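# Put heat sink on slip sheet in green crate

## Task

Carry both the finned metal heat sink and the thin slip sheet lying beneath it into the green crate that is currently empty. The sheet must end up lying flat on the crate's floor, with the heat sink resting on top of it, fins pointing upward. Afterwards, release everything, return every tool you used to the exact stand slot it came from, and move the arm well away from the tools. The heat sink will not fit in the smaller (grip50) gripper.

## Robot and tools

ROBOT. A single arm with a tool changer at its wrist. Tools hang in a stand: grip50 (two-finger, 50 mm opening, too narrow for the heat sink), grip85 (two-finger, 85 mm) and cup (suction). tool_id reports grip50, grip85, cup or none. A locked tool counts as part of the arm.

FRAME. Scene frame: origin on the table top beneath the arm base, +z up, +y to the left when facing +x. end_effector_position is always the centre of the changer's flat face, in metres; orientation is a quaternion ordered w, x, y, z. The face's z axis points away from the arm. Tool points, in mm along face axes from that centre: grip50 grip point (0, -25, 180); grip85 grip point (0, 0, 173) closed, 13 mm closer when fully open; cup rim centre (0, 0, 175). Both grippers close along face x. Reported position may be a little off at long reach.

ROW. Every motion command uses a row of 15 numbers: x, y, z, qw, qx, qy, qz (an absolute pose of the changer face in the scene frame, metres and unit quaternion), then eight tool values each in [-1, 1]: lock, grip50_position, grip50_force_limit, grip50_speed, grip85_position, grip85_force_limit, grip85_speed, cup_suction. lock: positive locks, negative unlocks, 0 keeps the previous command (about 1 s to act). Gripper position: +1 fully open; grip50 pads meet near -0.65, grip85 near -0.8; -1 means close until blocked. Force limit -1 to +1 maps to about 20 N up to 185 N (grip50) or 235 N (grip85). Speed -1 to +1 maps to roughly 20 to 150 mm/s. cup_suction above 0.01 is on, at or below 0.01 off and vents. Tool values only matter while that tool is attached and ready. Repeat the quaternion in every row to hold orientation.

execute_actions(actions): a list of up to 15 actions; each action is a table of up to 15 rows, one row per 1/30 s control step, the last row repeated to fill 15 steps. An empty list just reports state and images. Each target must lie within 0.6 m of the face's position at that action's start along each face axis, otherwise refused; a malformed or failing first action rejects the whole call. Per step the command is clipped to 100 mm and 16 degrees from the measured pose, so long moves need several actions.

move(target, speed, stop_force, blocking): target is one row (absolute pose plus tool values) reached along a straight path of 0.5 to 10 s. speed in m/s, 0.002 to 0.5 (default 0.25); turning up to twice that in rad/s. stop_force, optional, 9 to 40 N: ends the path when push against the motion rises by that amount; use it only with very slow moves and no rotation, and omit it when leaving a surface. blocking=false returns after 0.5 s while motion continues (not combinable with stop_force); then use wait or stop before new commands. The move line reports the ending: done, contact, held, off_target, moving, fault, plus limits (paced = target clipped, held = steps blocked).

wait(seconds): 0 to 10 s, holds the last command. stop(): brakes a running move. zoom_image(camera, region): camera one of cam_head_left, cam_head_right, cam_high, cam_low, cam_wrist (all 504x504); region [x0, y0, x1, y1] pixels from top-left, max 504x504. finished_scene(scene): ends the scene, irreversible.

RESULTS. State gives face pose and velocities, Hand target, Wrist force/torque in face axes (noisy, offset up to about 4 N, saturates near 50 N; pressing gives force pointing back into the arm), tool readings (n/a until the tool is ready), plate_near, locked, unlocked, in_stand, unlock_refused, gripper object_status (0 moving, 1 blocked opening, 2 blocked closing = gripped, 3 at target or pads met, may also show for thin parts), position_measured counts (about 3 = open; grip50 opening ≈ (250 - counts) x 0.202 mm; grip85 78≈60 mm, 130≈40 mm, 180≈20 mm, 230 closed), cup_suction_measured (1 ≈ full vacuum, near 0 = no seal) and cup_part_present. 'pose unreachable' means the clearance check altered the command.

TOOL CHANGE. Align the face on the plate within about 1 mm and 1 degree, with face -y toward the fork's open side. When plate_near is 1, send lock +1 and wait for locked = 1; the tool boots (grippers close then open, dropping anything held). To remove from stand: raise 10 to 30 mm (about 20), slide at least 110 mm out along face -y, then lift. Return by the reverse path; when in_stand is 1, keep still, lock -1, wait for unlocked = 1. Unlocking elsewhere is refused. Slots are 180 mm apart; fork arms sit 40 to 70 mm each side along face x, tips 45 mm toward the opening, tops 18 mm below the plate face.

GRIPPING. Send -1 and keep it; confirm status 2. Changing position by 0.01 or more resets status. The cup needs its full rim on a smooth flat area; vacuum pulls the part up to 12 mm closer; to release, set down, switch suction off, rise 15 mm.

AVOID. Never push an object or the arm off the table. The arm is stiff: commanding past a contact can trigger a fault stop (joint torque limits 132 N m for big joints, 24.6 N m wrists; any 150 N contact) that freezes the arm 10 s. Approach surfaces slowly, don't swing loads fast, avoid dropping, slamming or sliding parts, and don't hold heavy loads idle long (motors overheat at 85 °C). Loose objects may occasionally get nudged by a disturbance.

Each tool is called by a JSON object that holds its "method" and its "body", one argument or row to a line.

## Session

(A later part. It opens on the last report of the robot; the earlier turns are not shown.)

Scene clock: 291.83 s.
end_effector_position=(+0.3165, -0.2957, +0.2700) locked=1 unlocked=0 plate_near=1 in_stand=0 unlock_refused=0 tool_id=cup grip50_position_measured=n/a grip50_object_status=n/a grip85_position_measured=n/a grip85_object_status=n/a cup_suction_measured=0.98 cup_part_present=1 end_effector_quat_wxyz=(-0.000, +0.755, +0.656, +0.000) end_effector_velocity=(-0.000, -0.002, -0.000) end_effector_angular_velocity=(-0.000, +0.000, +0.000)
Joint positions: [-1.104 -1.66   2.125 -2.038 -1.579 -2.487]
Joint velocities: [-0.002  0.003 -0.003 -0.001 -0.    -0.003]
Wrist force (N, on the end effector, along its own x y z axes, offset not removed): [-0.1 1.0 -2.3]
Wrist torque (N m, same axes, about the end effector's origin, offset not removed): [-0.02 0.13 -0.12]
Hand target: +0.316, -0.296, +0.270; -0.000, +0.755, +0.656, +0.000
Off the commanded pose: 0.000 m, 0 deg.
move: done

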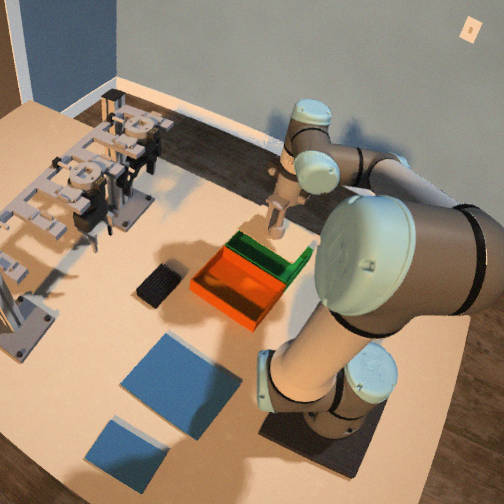

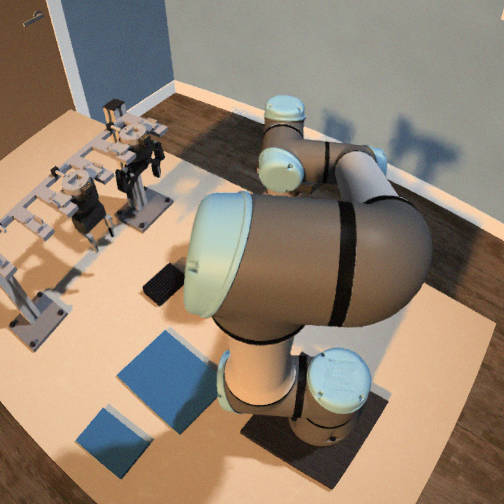

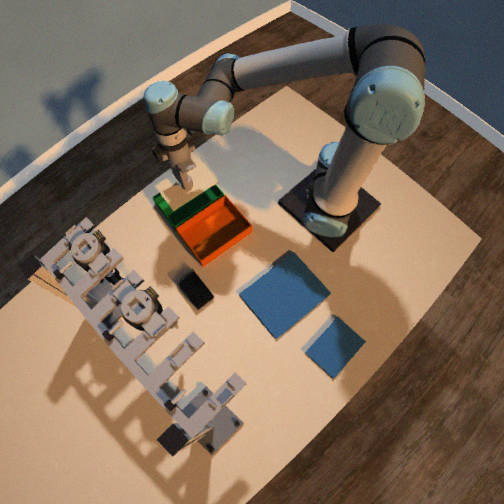

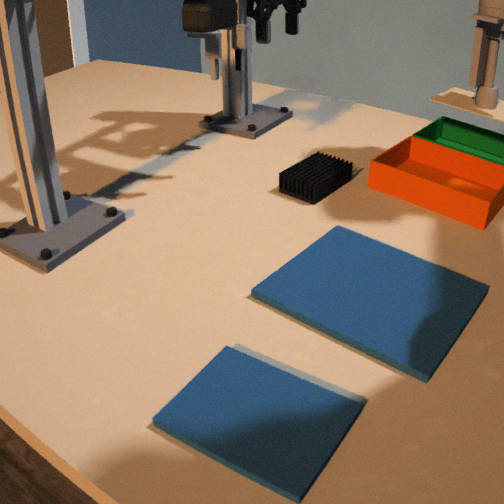

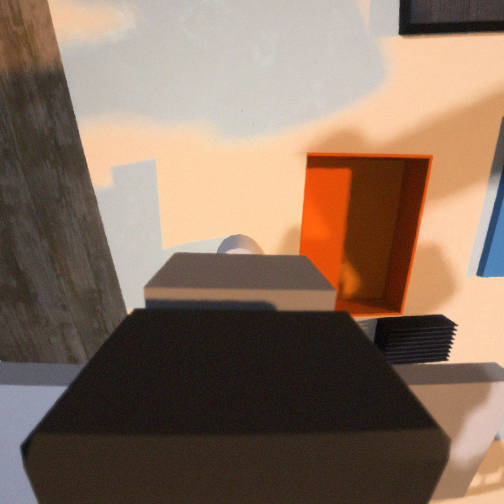

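{"method": "move", "body": {
  "target": [0.3215,-0.2967,0.228,0,0.7547,0.6561,0,0,0,0,0,0,0,0,1],
  "speed": 0.04
}}

Scene clock: 301.37 s.
end_effector_position=(+0.3214, -0.2966, +0.2282) locked=1 unlocked=0 plate_near=1 in_stand=0 unlock_refused=0 tool_id=cup grip50_position_measured=n/a grip50_object_status=n/a grip85_position_measured=n/a grip85_object_status=n/a cup_suction_measured=0.98 cup_part_present=1 end_effector_quat_wxyz=(-0.000, +0.755, +0.656, -0.000) end_effector_velocity=(+0.000, -0.000, -0.002) end_effector_angular_velocity=(+0.000, -0.001, -0.000)
Joint positions: [-1.095 -1.59   2.183 -2.166 -1.579 -2.479]
Joint velocities: [ 0.     0.003  0.002 -0.006  0.001  0.001]
Wrist force (N, on the end effector, along its own x y z axes, offset not removed): [0.4 -2.7 -3.3]
Wrist torque (N m, same axes, about the end effector's origin, offset not removed): [-0.13 0.01 -0.18]
Hand target: +0.321, -0.297, +0.228; -0.000, +0.755, +0.656, -0.000
Off the commanded pose: 0.000 m, 0 deg.
move: done

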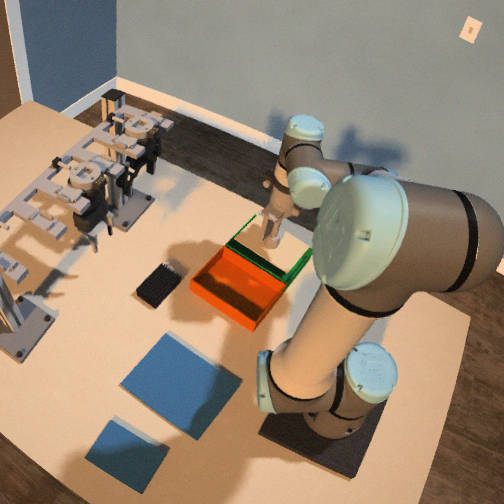

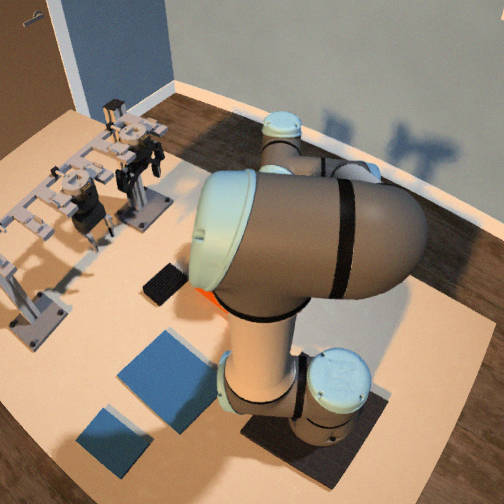

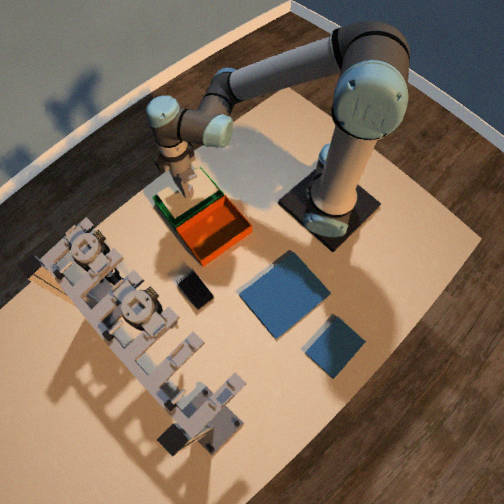

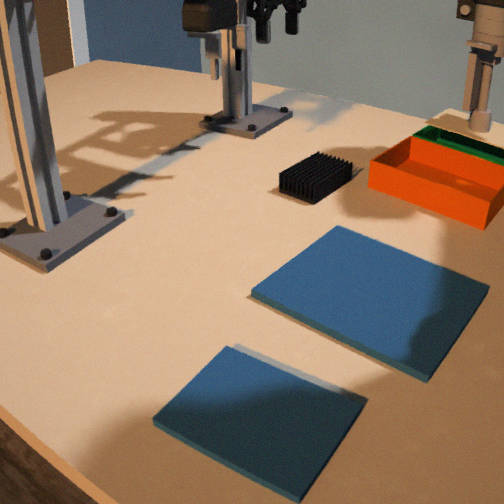

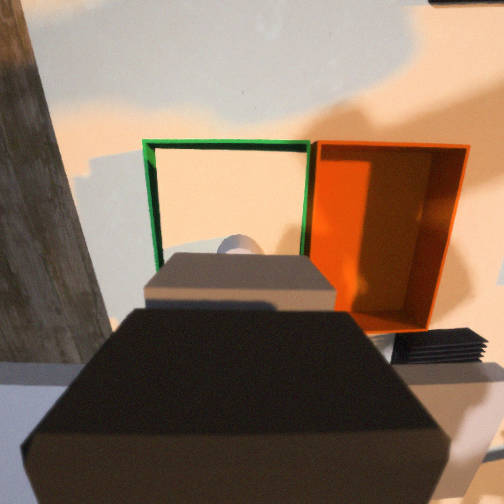

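{"method": "move", "body": {
  "target": [0.3212,-0.2987,0.19,0,0.7547,0.6561,0,0,0,0,0,0,0,0,1],
  "speed": 0.02,
  "stop_force": 10
}}

Scene clock: 309.03 s.
end_effector_position=(+0.3212, -0.2986, +0.1902) locked=1 unlocked=0 plate_near=1 in_stand=0 unlock_refused=0 tool_id=cup grip50_position_measured=n/a grip50_object_status=n/a grip85_position_measured=n/a grip85_object_status=n/a cup_suction_measured=0.98 cup_part_present=1 end_effector_quat_wxyz=(-0.000, +0.755, +0.656, -0.000) end_effector_velocity=(+0.000, -0.000, -0.002) end_effector_angular_velocity=(+0.000, -0.000, -0.000)
Joint positions: [-1.099 -1.52   2.233 -2.287 -1.579 -2.482]
Joint velocities: [-0.     0.004  0.002 -0.006  0.001  0.   ]
Wrist force (N, on the end effector, along its own x y z axes, offset not removed): [-2.1 0.8 -2.3]
Wrist torque (N m, same axes, about the end effector's origin, offset not removed): [0.06 0.22 -0.23]
Hand target: +0.321, -0.299, +0.190; -0.000, +0.755, +0.656, +0.000
Off the commanded pose: 0.000 m, 0 deg.
move: done

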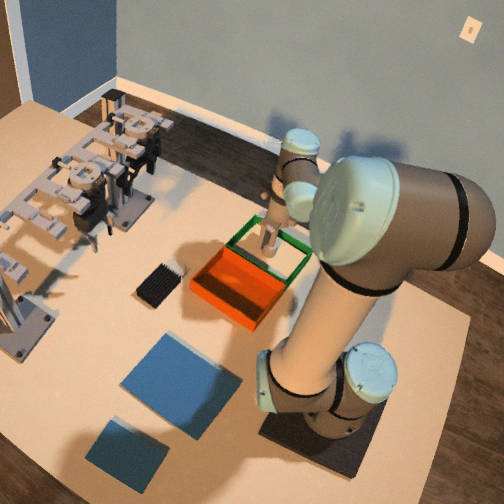

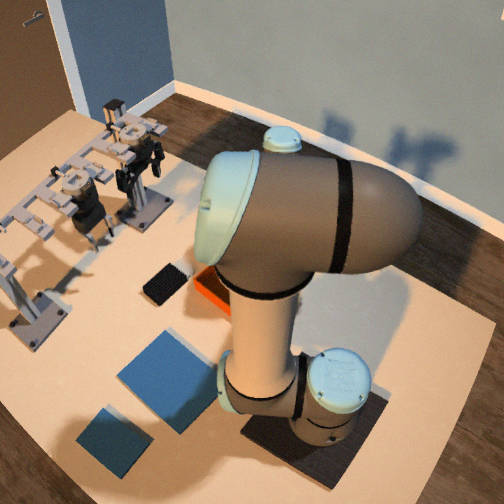

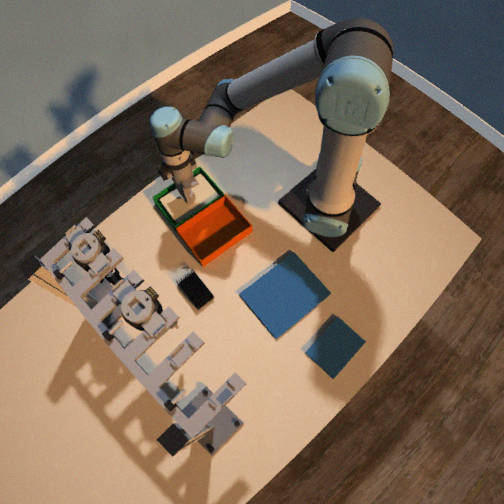

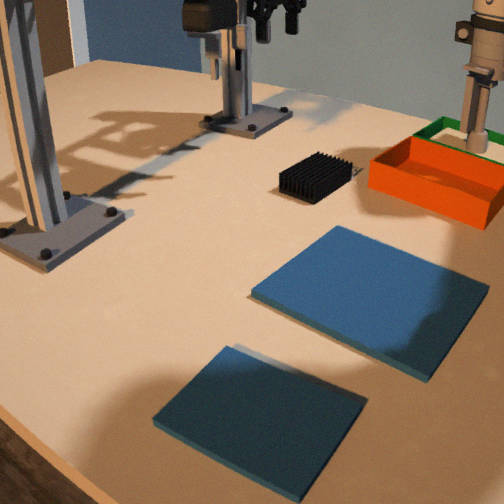

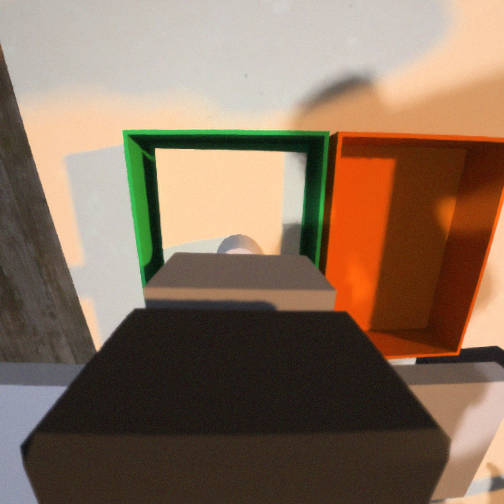

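Matches the reference.

{"method": "move", "body": {
  "target": [0.3212,-0.2987,0.166,0,0.7547,0.6561,0,0,0,0,0,0,0,0,1],
  "speed": 0.006,
  "stop_force": 9
}}

Scene clock: 315.47 s.
end_effector_position=(+0.3212, -0.2987, +0.1670) locked=1 unlocked=0 plate_near=1 in_stand=0 unlock_refused=0 tool_id=cup grip50_position_measured=n/a grip50_object_status=n/a grip85_position_measured=n/a grip85_object_status=n/a cup_suction_measured=0.98 cup_part_present=1 end_effector_quat_wxyz=(+0.000, +0.755, +0.656, -0.000) end_effector_velocity=(-0.000, +0.000, +0.002) end_effector_angular_velocity=(+0.003, +0.002, +0.000)
Joint positions: [-1.099 -1.472  2.261 -2.363 -1.579 -2.483]
Joint velocities: [-0.    -0.004 -0.003  0.01  -0.    -0.   ]
Wrist force (N, on the end effector, along its own x y z axes, offset not removed): [2.5 -3.2 -28.8]
Wrist torque (N m, same axes, about the end effector's origin, offset not removed): [0.49 0.57 -0.10]
Hand target: +0.321, -0.299, +0.167; -0.000, +0.755, +0.656, +0.000
Off the commanded pose: 0.001 m, 0 deg.
move: contact

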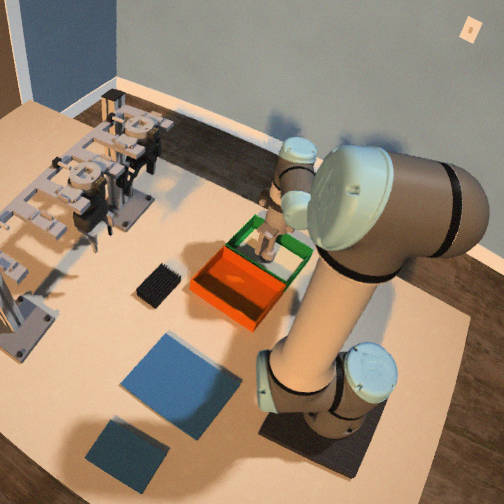

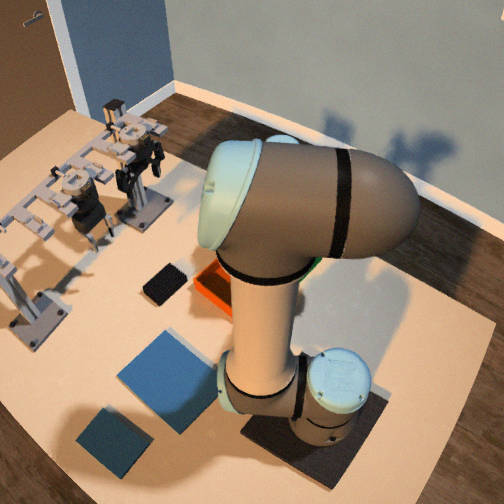

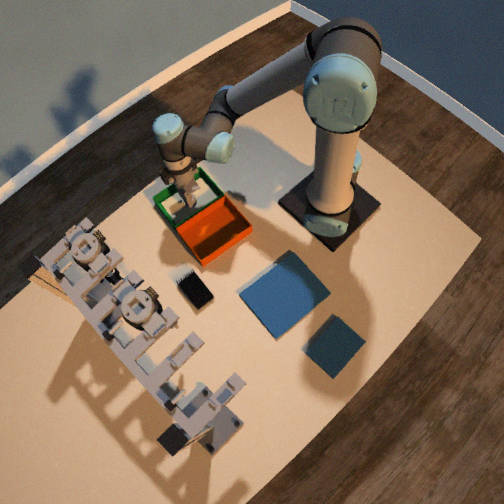

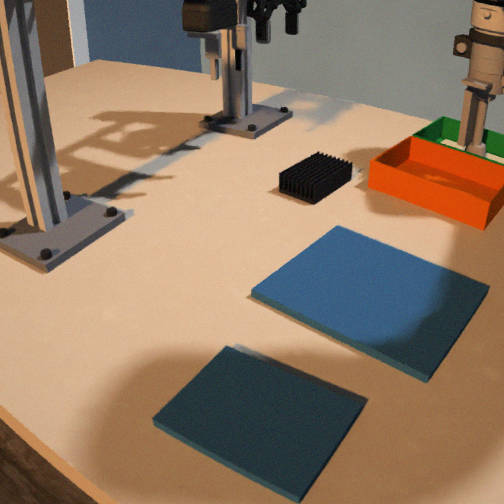

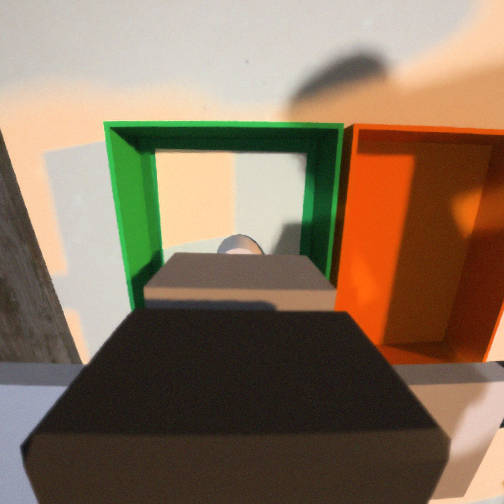

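{"method": "execute_actions", "body": {
  "actions": [
    [[0.3212,-0.2987,0.168,0,0.7547,0.6561,0,0,0,0,0,0,0,0,0]],
    [[0.3212,-0.2987,0.168,0,0.7547,0.6561,0,0,0,0,0,0,0,0,0]]
  ]
}}

{"method": "move", "body": {
  "target": [0.3212,-0.2987,0.20,0,0.7547,0.6561,0,0,0,0,0,0,0,0,0],
  "speed": 0.03
}}

{"method": "move", "body": {
  "target": [0.33,-0.27,0.30,0,0.7547,0.6561,0,0,0,0,0,0,0,0,0],
  "speed": 0.15
}}

{"method": "move", "body": {
  "target": [0.492,0.174,0.38,0,0.6935,0.7204,0,0,0,0,0,0,0,0,0],
  "speed": 0.25
}}

{"method": "move", "body": {
  "target": [0.6227,0.1788,0.38,0,0.6935,0.7204,0,0,0,0,0,0,0,0,0],
  "speed": 0.08,
  "stop_force": 25
}}

{"method": "move", "body": {
  "target": [0.6227,0.1788,0.3597,0,0.6935,0.7204,0,0,0,0,0,0,0,0,0],
  "speed": 0.01,
  "stop_force": 25
}}

Scene clock: 324.70 s.
end_effector_position=(+0.3212, -0.2987, +0.1680) locked=1 unlocked=0 plate_near=1 in_stand=0 unlock_refused=0 tool_id=cup grip50_position_measured=n/a grip50_object_status=n/a grip85_position_measured=n/a grip85_object_status=n/a cup_suction_measured=0.00 cup_part_present=0 end_effector_quat_wxyz=(+0.000, +0.755, +0.656, +0.000) end_effector_velocity=(-0.000, +0.000, +0.000) end_effector_angular_velocity=(+0.000, +0.000, +0.000)
Joint positions: [-1.099 -1.474  2.26  -2.359 -1.579 -2.483]
Joint velocities: [-0. -0.  0.  0. -0. -0.]
Wrist force (N, on the end effector, along its own x y z axes, offset not removed): [1.5 -1.2 -16.2]
Wrist torque (N m, same axes, about the end effector's origin, offset not removed): [0.09 0.00 -0.17]
Hand target: +0.321, -0.299, +0.168; +0.000, +0.755, +0.656, -0.000
Off the commanded pose: 0.000 m, 0 deg.

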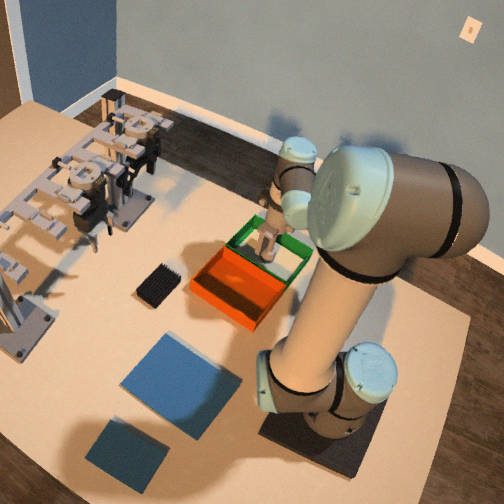

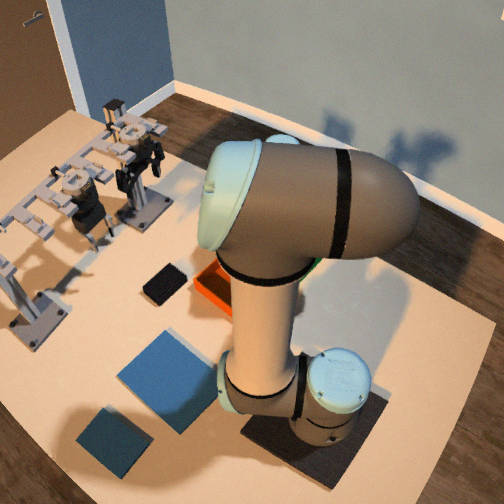

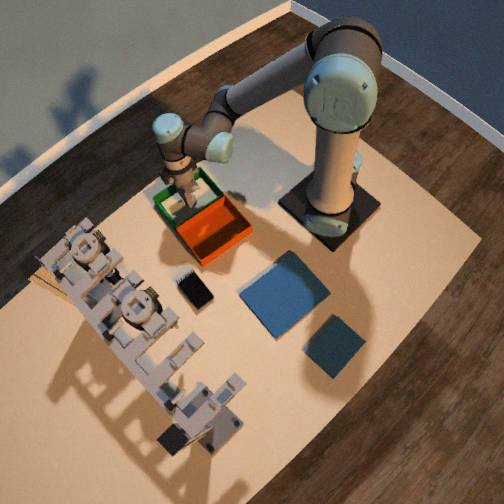

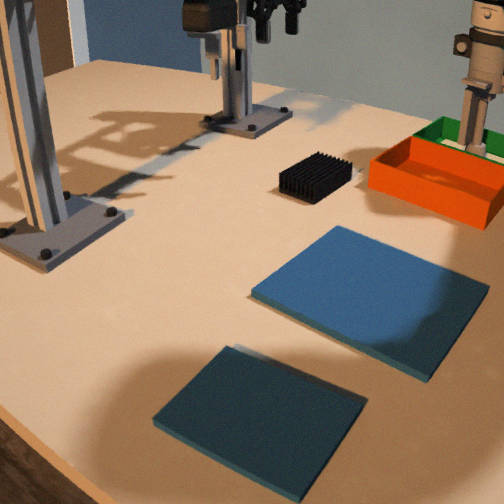

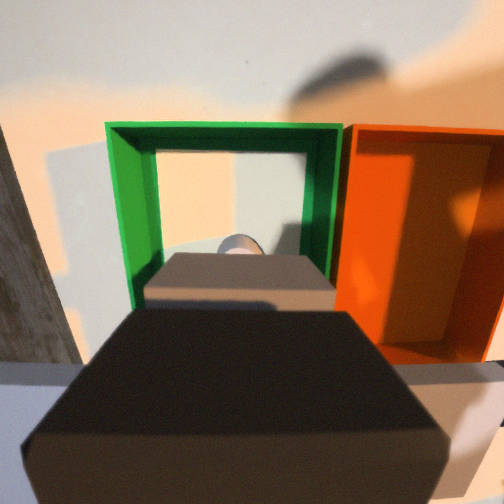

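Scene clock: 326.10 s.
end_effector_position=(+0.3212, -0.2988, +0.1998) locked=1 unlocked=0 plate_near=1 in_stand=0 unlock_refused=0 tool_id=cup grip50_position_measured=n/a grip50_object_status=n/a grip85_position_measured=n/a grip85_object_status=n/a cup_suction_measured=0.00 cup_part_present=0 end_effector_quat_wxyz=(+0.000, +0.755, +0.656, +0.000) end_effector_velocity=(+0.000, -0.000, +0.002) end_effector_angular_velocity=(+0.000, -0.000, +0.000)
Joint positions: [-1.099 -1.538  2.22  -2.256 -1.579 -2.482]
Joint velocities: [-0.    -0.004 -0.003  0.006  0.    -0.   ]
Wrist force (N, on the end effector, along its own x y z axes, offset not removed): [0.9 -0.8 -2.2]
Wrist torque (N m, same axes, about the end effector's origin, offset not removed): [0.06 -0.04 -0.18]
Hand target: +0.321, -0.299, +0.200; +0.000, +0.755, +0.656, -0.000
Off the commanded pose: 0.000 m, 0 deg.
move: done

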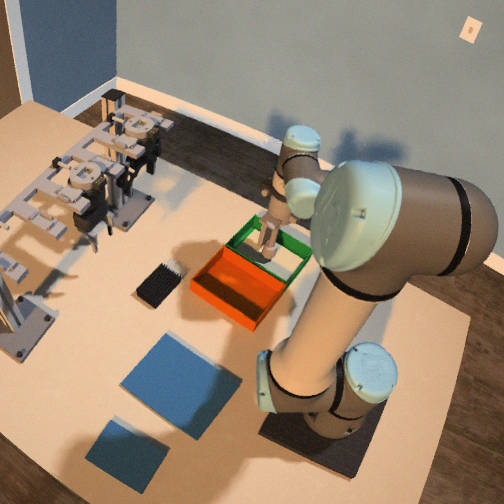

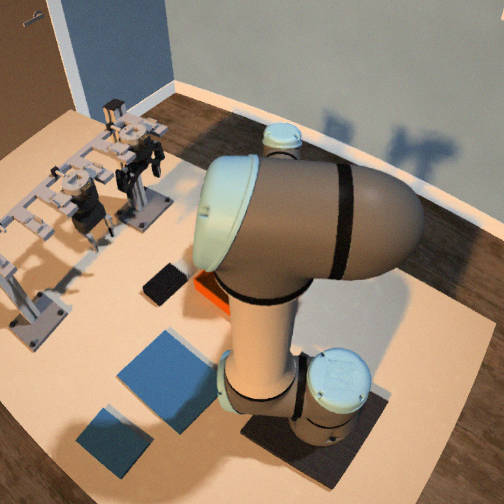

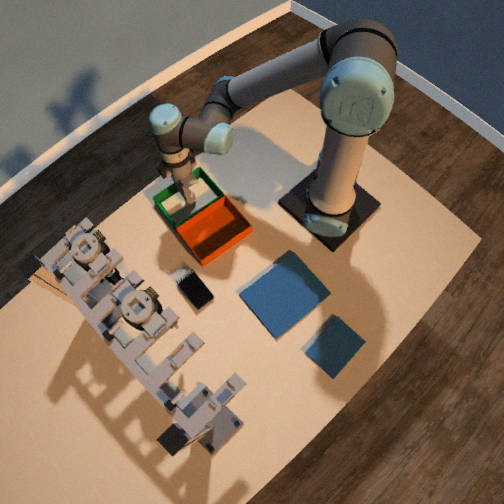

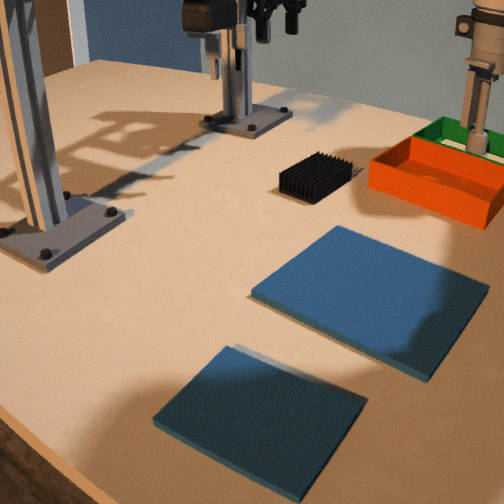

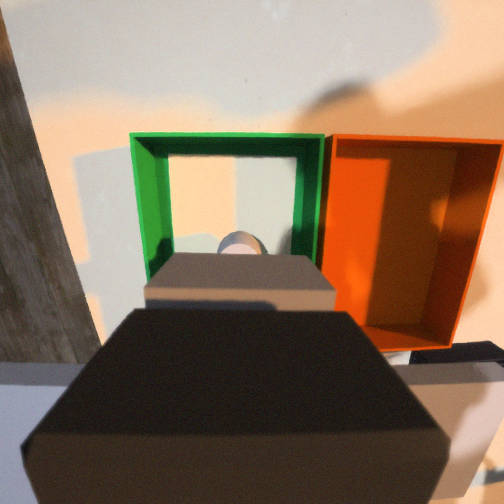

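Scene clock: 327.30 s.
end_effector_position=(+0.3301, -0.2703, +0.2997) locked=1 unlocked=0 plate_near=1 in_stand=0 unlock_refused=0 tool_id=cup grip50_position_measured=n/a grip50_object_status=n/a grip85_position_measured=n/a grip85_object_status=n/a cup_suction_measured=0.00 cup_part_present=0 end_effector_quat_wxyz=(+0.000, +0.755, +0.656, -0.000) end_effector_velocity=(+0.000, +0.001, +0.002) end_effector_angular_velocity=(+0.001, +0.001, +0.000)
Joint positions: [-1.042 -1.71   2.085 -1.948 -1.58  -2.426]
Joint velocities: [ 0.001 -0.002 -0.004  0.007 -0.     0.001]
Wrist force (N, on the end effector, along its own x y z axes, offset not removed): [-0.2 0.2 -1.7]
Wrist torque (N m, same axes, about the end effector's origin, offset not removed): [0.04 0.01 -0.22]
Hand target: +0.330, -0.270, +0.300; +0.000, +0.755, +0.656, -0.000
Off the commanded pose: 0.000 m, 0 deg.
move: done

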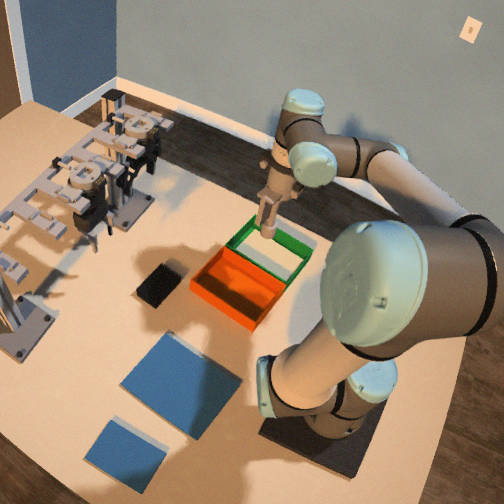

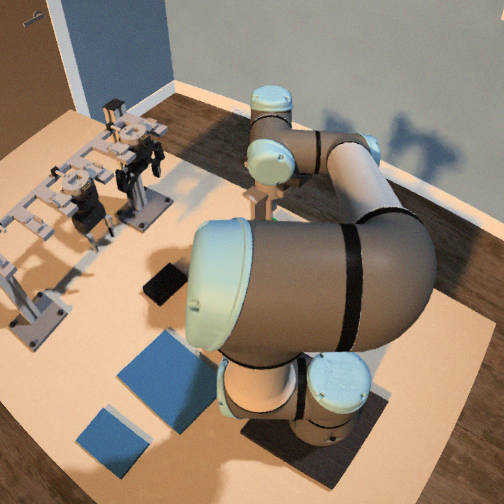

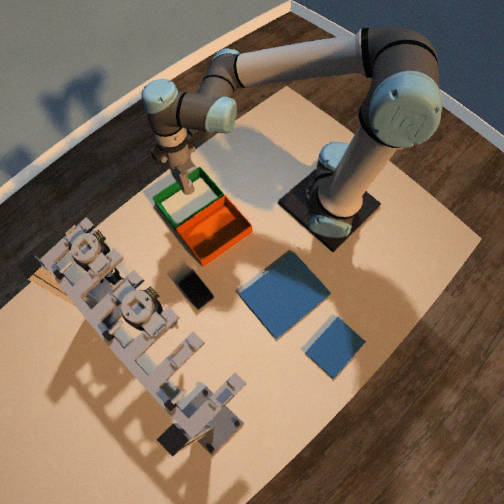

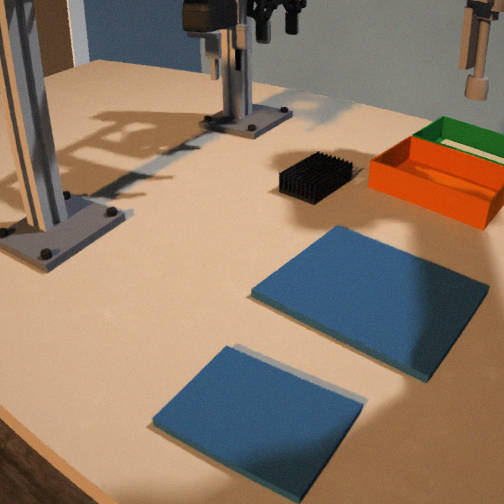

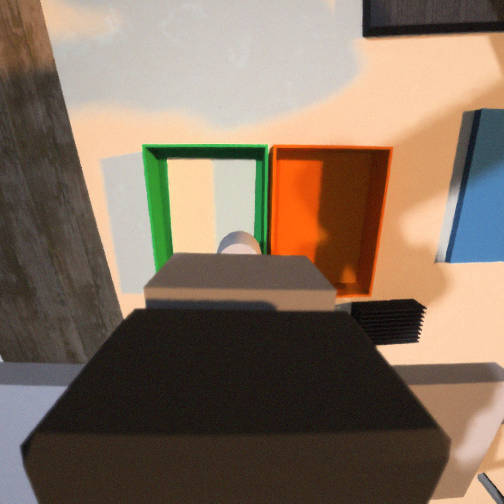

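Scene clock: 329.83 s.
end_effector_position=(+0.4922, +0.1735, +0.3799) locked=1 unlocked=0 plate_near=1 in_stand=0 unlock_refused=0 tool_id=cup grip50_position_measured=n/a grip50_object_status=n/a grip85_position_measured=n/a grip85_object_status=n/a cup_suction_measured=0.00 cup_part_present=0 end_effector_quat_wxyz=(+0.000, +0.694, +0.720, -0.001) end_effector_velocity=(+0.001, +0.001, +0.001) end_effector_angular_velocity=(-0.000, +0.000, +0.000)
Joint positions: [ 0.039 -1.516  1.695 -1.743 -1.578 -1.522]
Joint velocities: [ 0.003  0.004 -0.005  0.002 -0.     0.003]
Wrist force (N, on the end effector, along its own x y z axes, offset not removed): [0.1 0.2 -1.9]
Wrist torque (N m, same axes, about the end effector's origin, offset not removed): [0.08 0.02 -0.17]
Hand target: +0.492, +0.174, +0.380; +0.000, +0.694, +0.720, -0.001
Off the commanded pose: 0.001 m, 0 deg.
move: done

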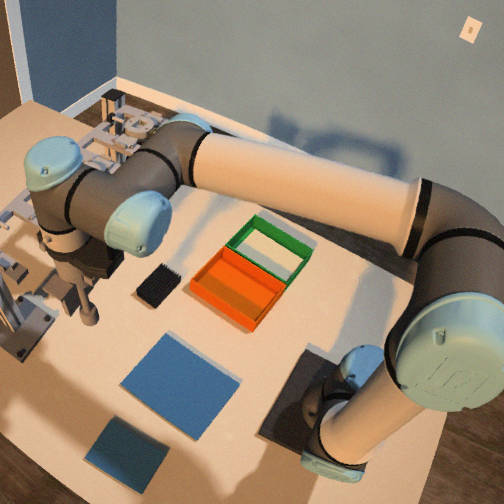

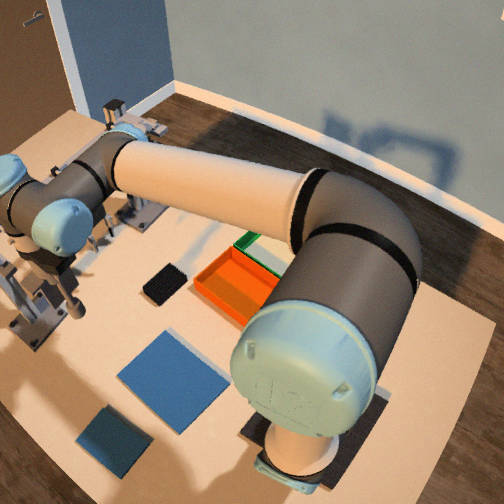

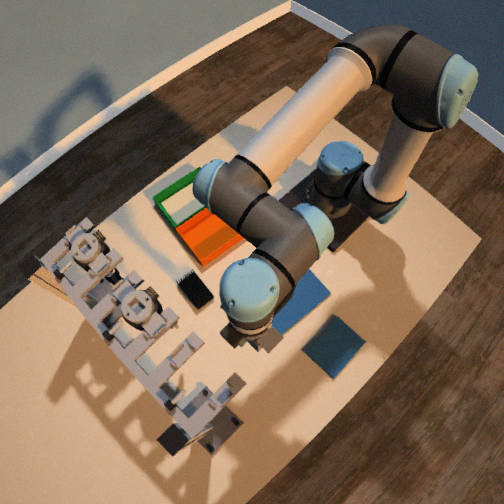

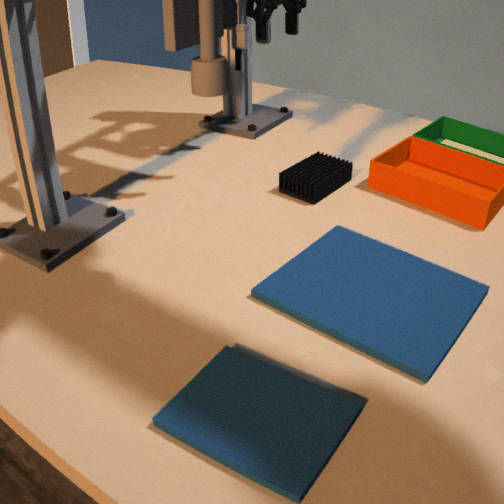

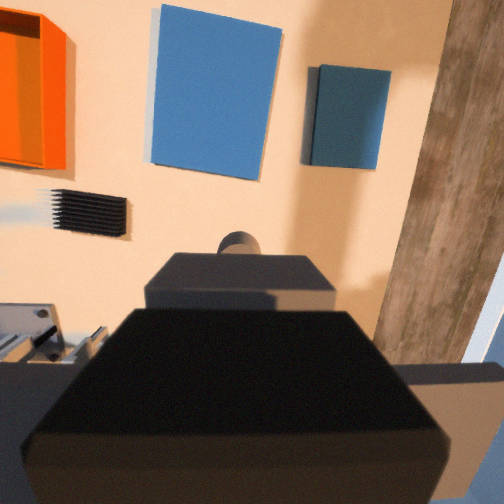

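Scene clock: 331.90 s.
end_effector_position=(+0.6225, +0.1787, +0.3799) locked=1 unlocked=0 plate_near=1 in_stand=0 unlock_refused=0 tool_id=cup grip50_position_measured=n/a grip50_object_status=n/a grip85_position_measured=n/a grip85_object_status=n/a cup_suction_measured=0.00 cup_part_present=0 end_effector_quat_wxyz=(-0.000, +0.694, +0.720, +0.000) end_effector_velocity=(+0.002, +0.000, +0.000) end_effector_angular_velocity=(-0.000, +0.000, -0.000)
Joint positions: [ 0.029 -1.214  1.328 -1.678 -1.577 -1.532]
Joint velocities: [-0.     0.005 -0.007  0.003 -0.     0.   ]
Wrist force (N, on the end effector, along its own x y z axes, offset not removed): [1.1 2.3 -2.2]
Wrist torque (N m, same axes, about the end effector's origin, offset not removed): [0.15 -0.19 -0.30]
Hand target: +0.623, +0.179, +0.380; -0.000, +0.694, +0.720, +0.000
Off the commanded pose: 0.000 m, 0 deg.
move: done

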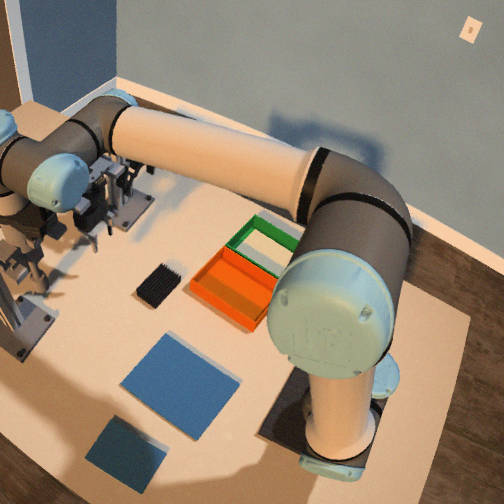

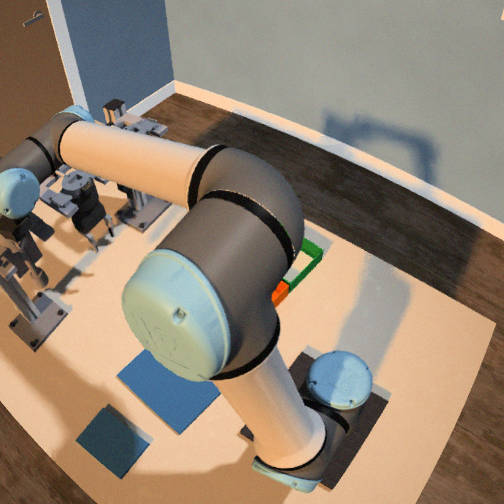

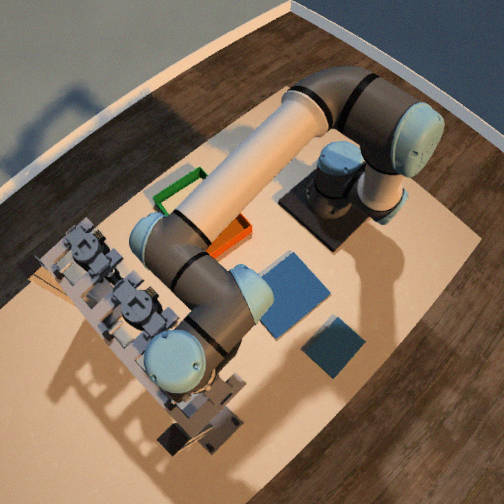

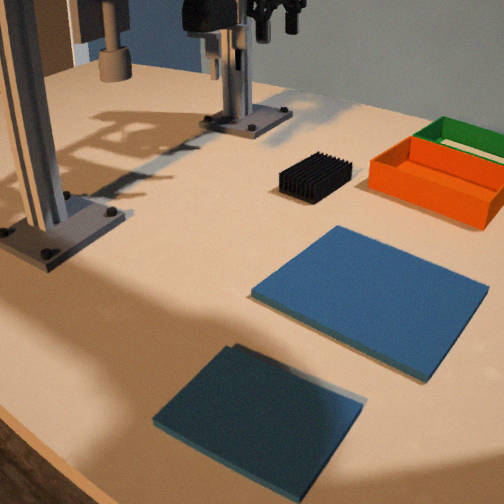

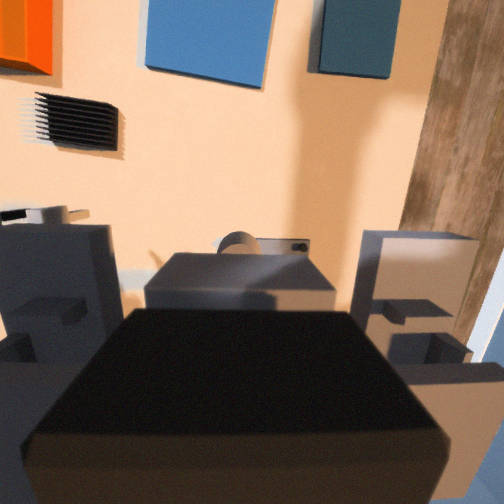

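Scene clock: 334.13 s.
end_effector_position=(+0.6227, +0.1788, +0.3599) locked=1 unlocked=0 plate_near=1 in_stand=1 unlock_refused=0 tool_id=cup grip50_position_measured=n/a grip50_object_status=n/a grip85_position_measured=n/a grip85_object_status=n/a cup_suction_measured=0.00 cup_part_present=0 end_effector_quat_wxyz=(+0.000, +0.694, +0.720, +0.000) end_effector_velocity=(+0.000, +0.000, -0.001) end_effector_angular_velocity=(+0.000, -0.002, +0.000)
Joint positions: [ 0.029 -1.207  1.37  -1.727 -1.577 -1.532]
Joint velocities: [-0.     0.     0.004 -0.006 -0.    -0.   ]
Wrist force (N, on the end effector, along its own x y z axes, offset not removed): [-0.8 1.3 -6.1]
Wrist torque (N m, same axes, about the end effector's origin, offset not removed): [0.13 -0.02 -0.11]
Hand target: +0.623, +0.179, +0.360; -0.000, +0.694, +0.720, -0.000
Off the commanded pose: 0.000 m, 0 deg.
move: done

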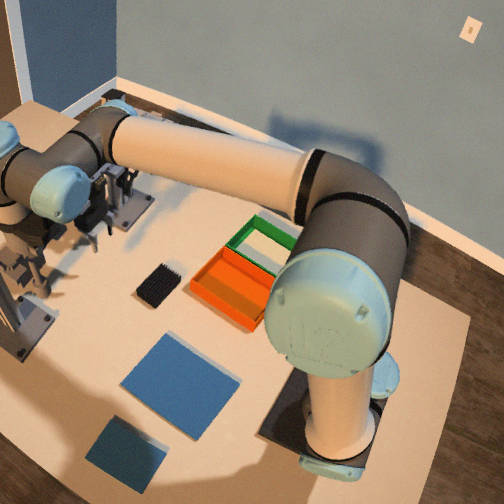

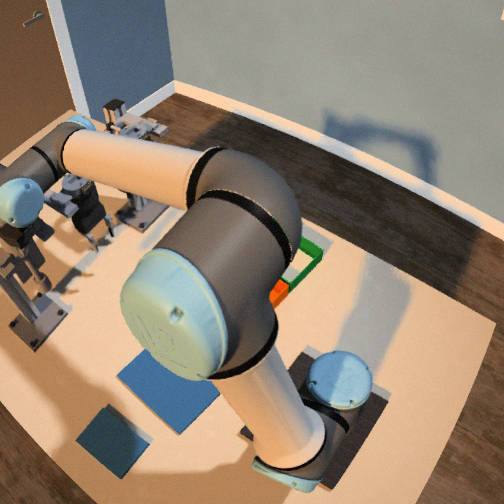

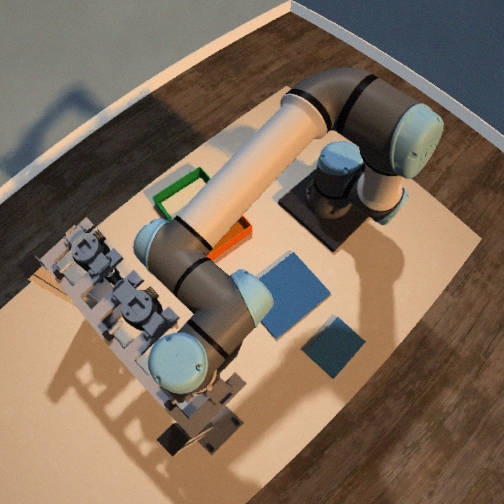

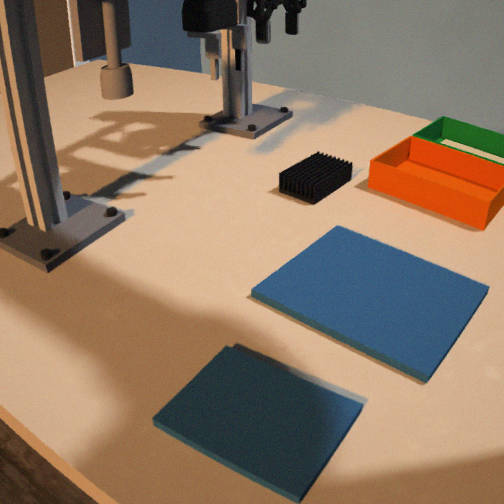

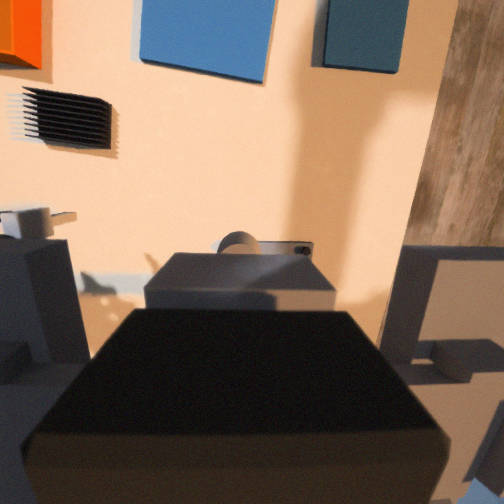

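{"method": "execute_actions", "body": {
  "actions": [
    [[0.6227,0.1788,0.3597,0,0.6935,0.7204,0,-1,0,0,0,0,0,0,0]],
    [[0.6227,0.1788,0.3597,0,0.6935,0.7204,0,-1,0,0,0,0,0,0,0]],
    [[0.6227,0.1788,0.3597,0,0.6935,0.7204,0,-1,0,0,0,0,0,0,0]]
  ]
}}

Scene clock: 339.73 s.
end_effector_position=(+0.6227, +0.1788, +0.3597) locked=0 unlocked=1 plate_near=1 in_stand=1 unlock_refused=0 tool_id=none grip50_position_measured=n/a grip50_object_status=n/a grip85_position_measured=n/a grip85_object_status=n/a cup_suction_measured=n/a cup_part_present=n/a end_effector_quat_wxyz=(-0.000, +0.694, +0.720, -0.000) end_effector_velocity=(-0.000, +0.000, +0.000) end_effector_angular_velocity=(+0.000, +0.000, -0.000)
Joint positions: [ 0.029 -1.207  1.371 -1.728 -1.577 -1.532]
Joint velocities: [-0. -0.  0.  0.  0.  0.]
Wrist force (N, on the end effector, along its own x y z axes, offset not removed): [2.4 0.8 -8.7]
Wrist torque (N m, same axes, about the end effector's origin, offset not removed): [-0.04 -0.24 -0.16]
Hand target: +0.623, +0.179, +0.360; -0.000, +0.694, +0.720, +0.000
Off the commanded pose: 0.000 m, 0 deg.

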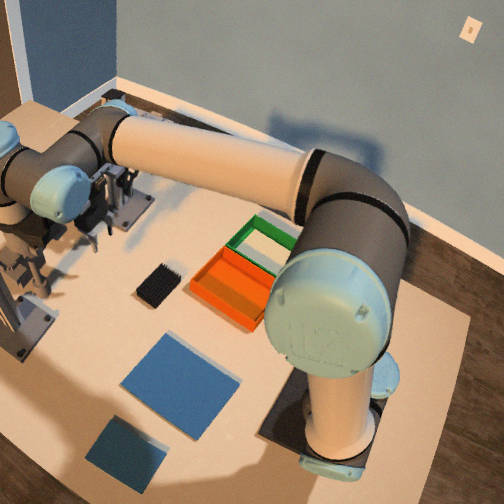

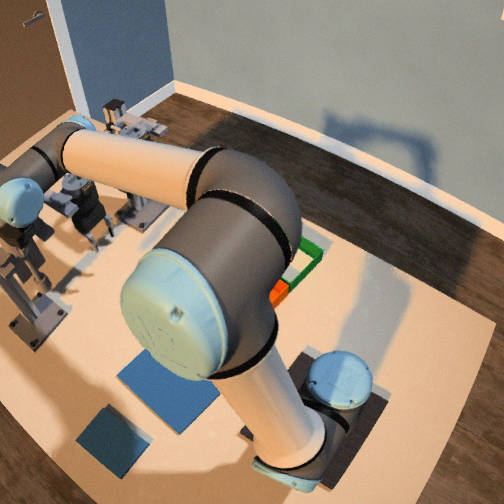

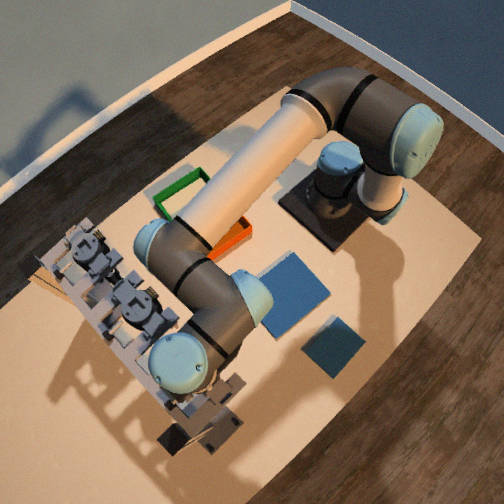

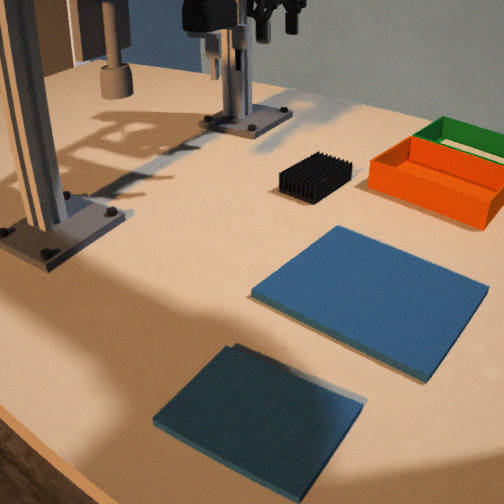

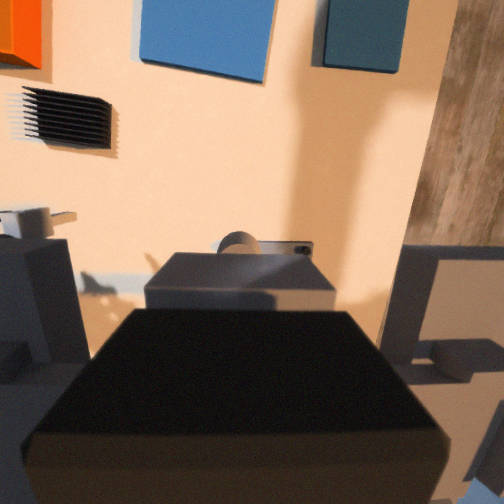

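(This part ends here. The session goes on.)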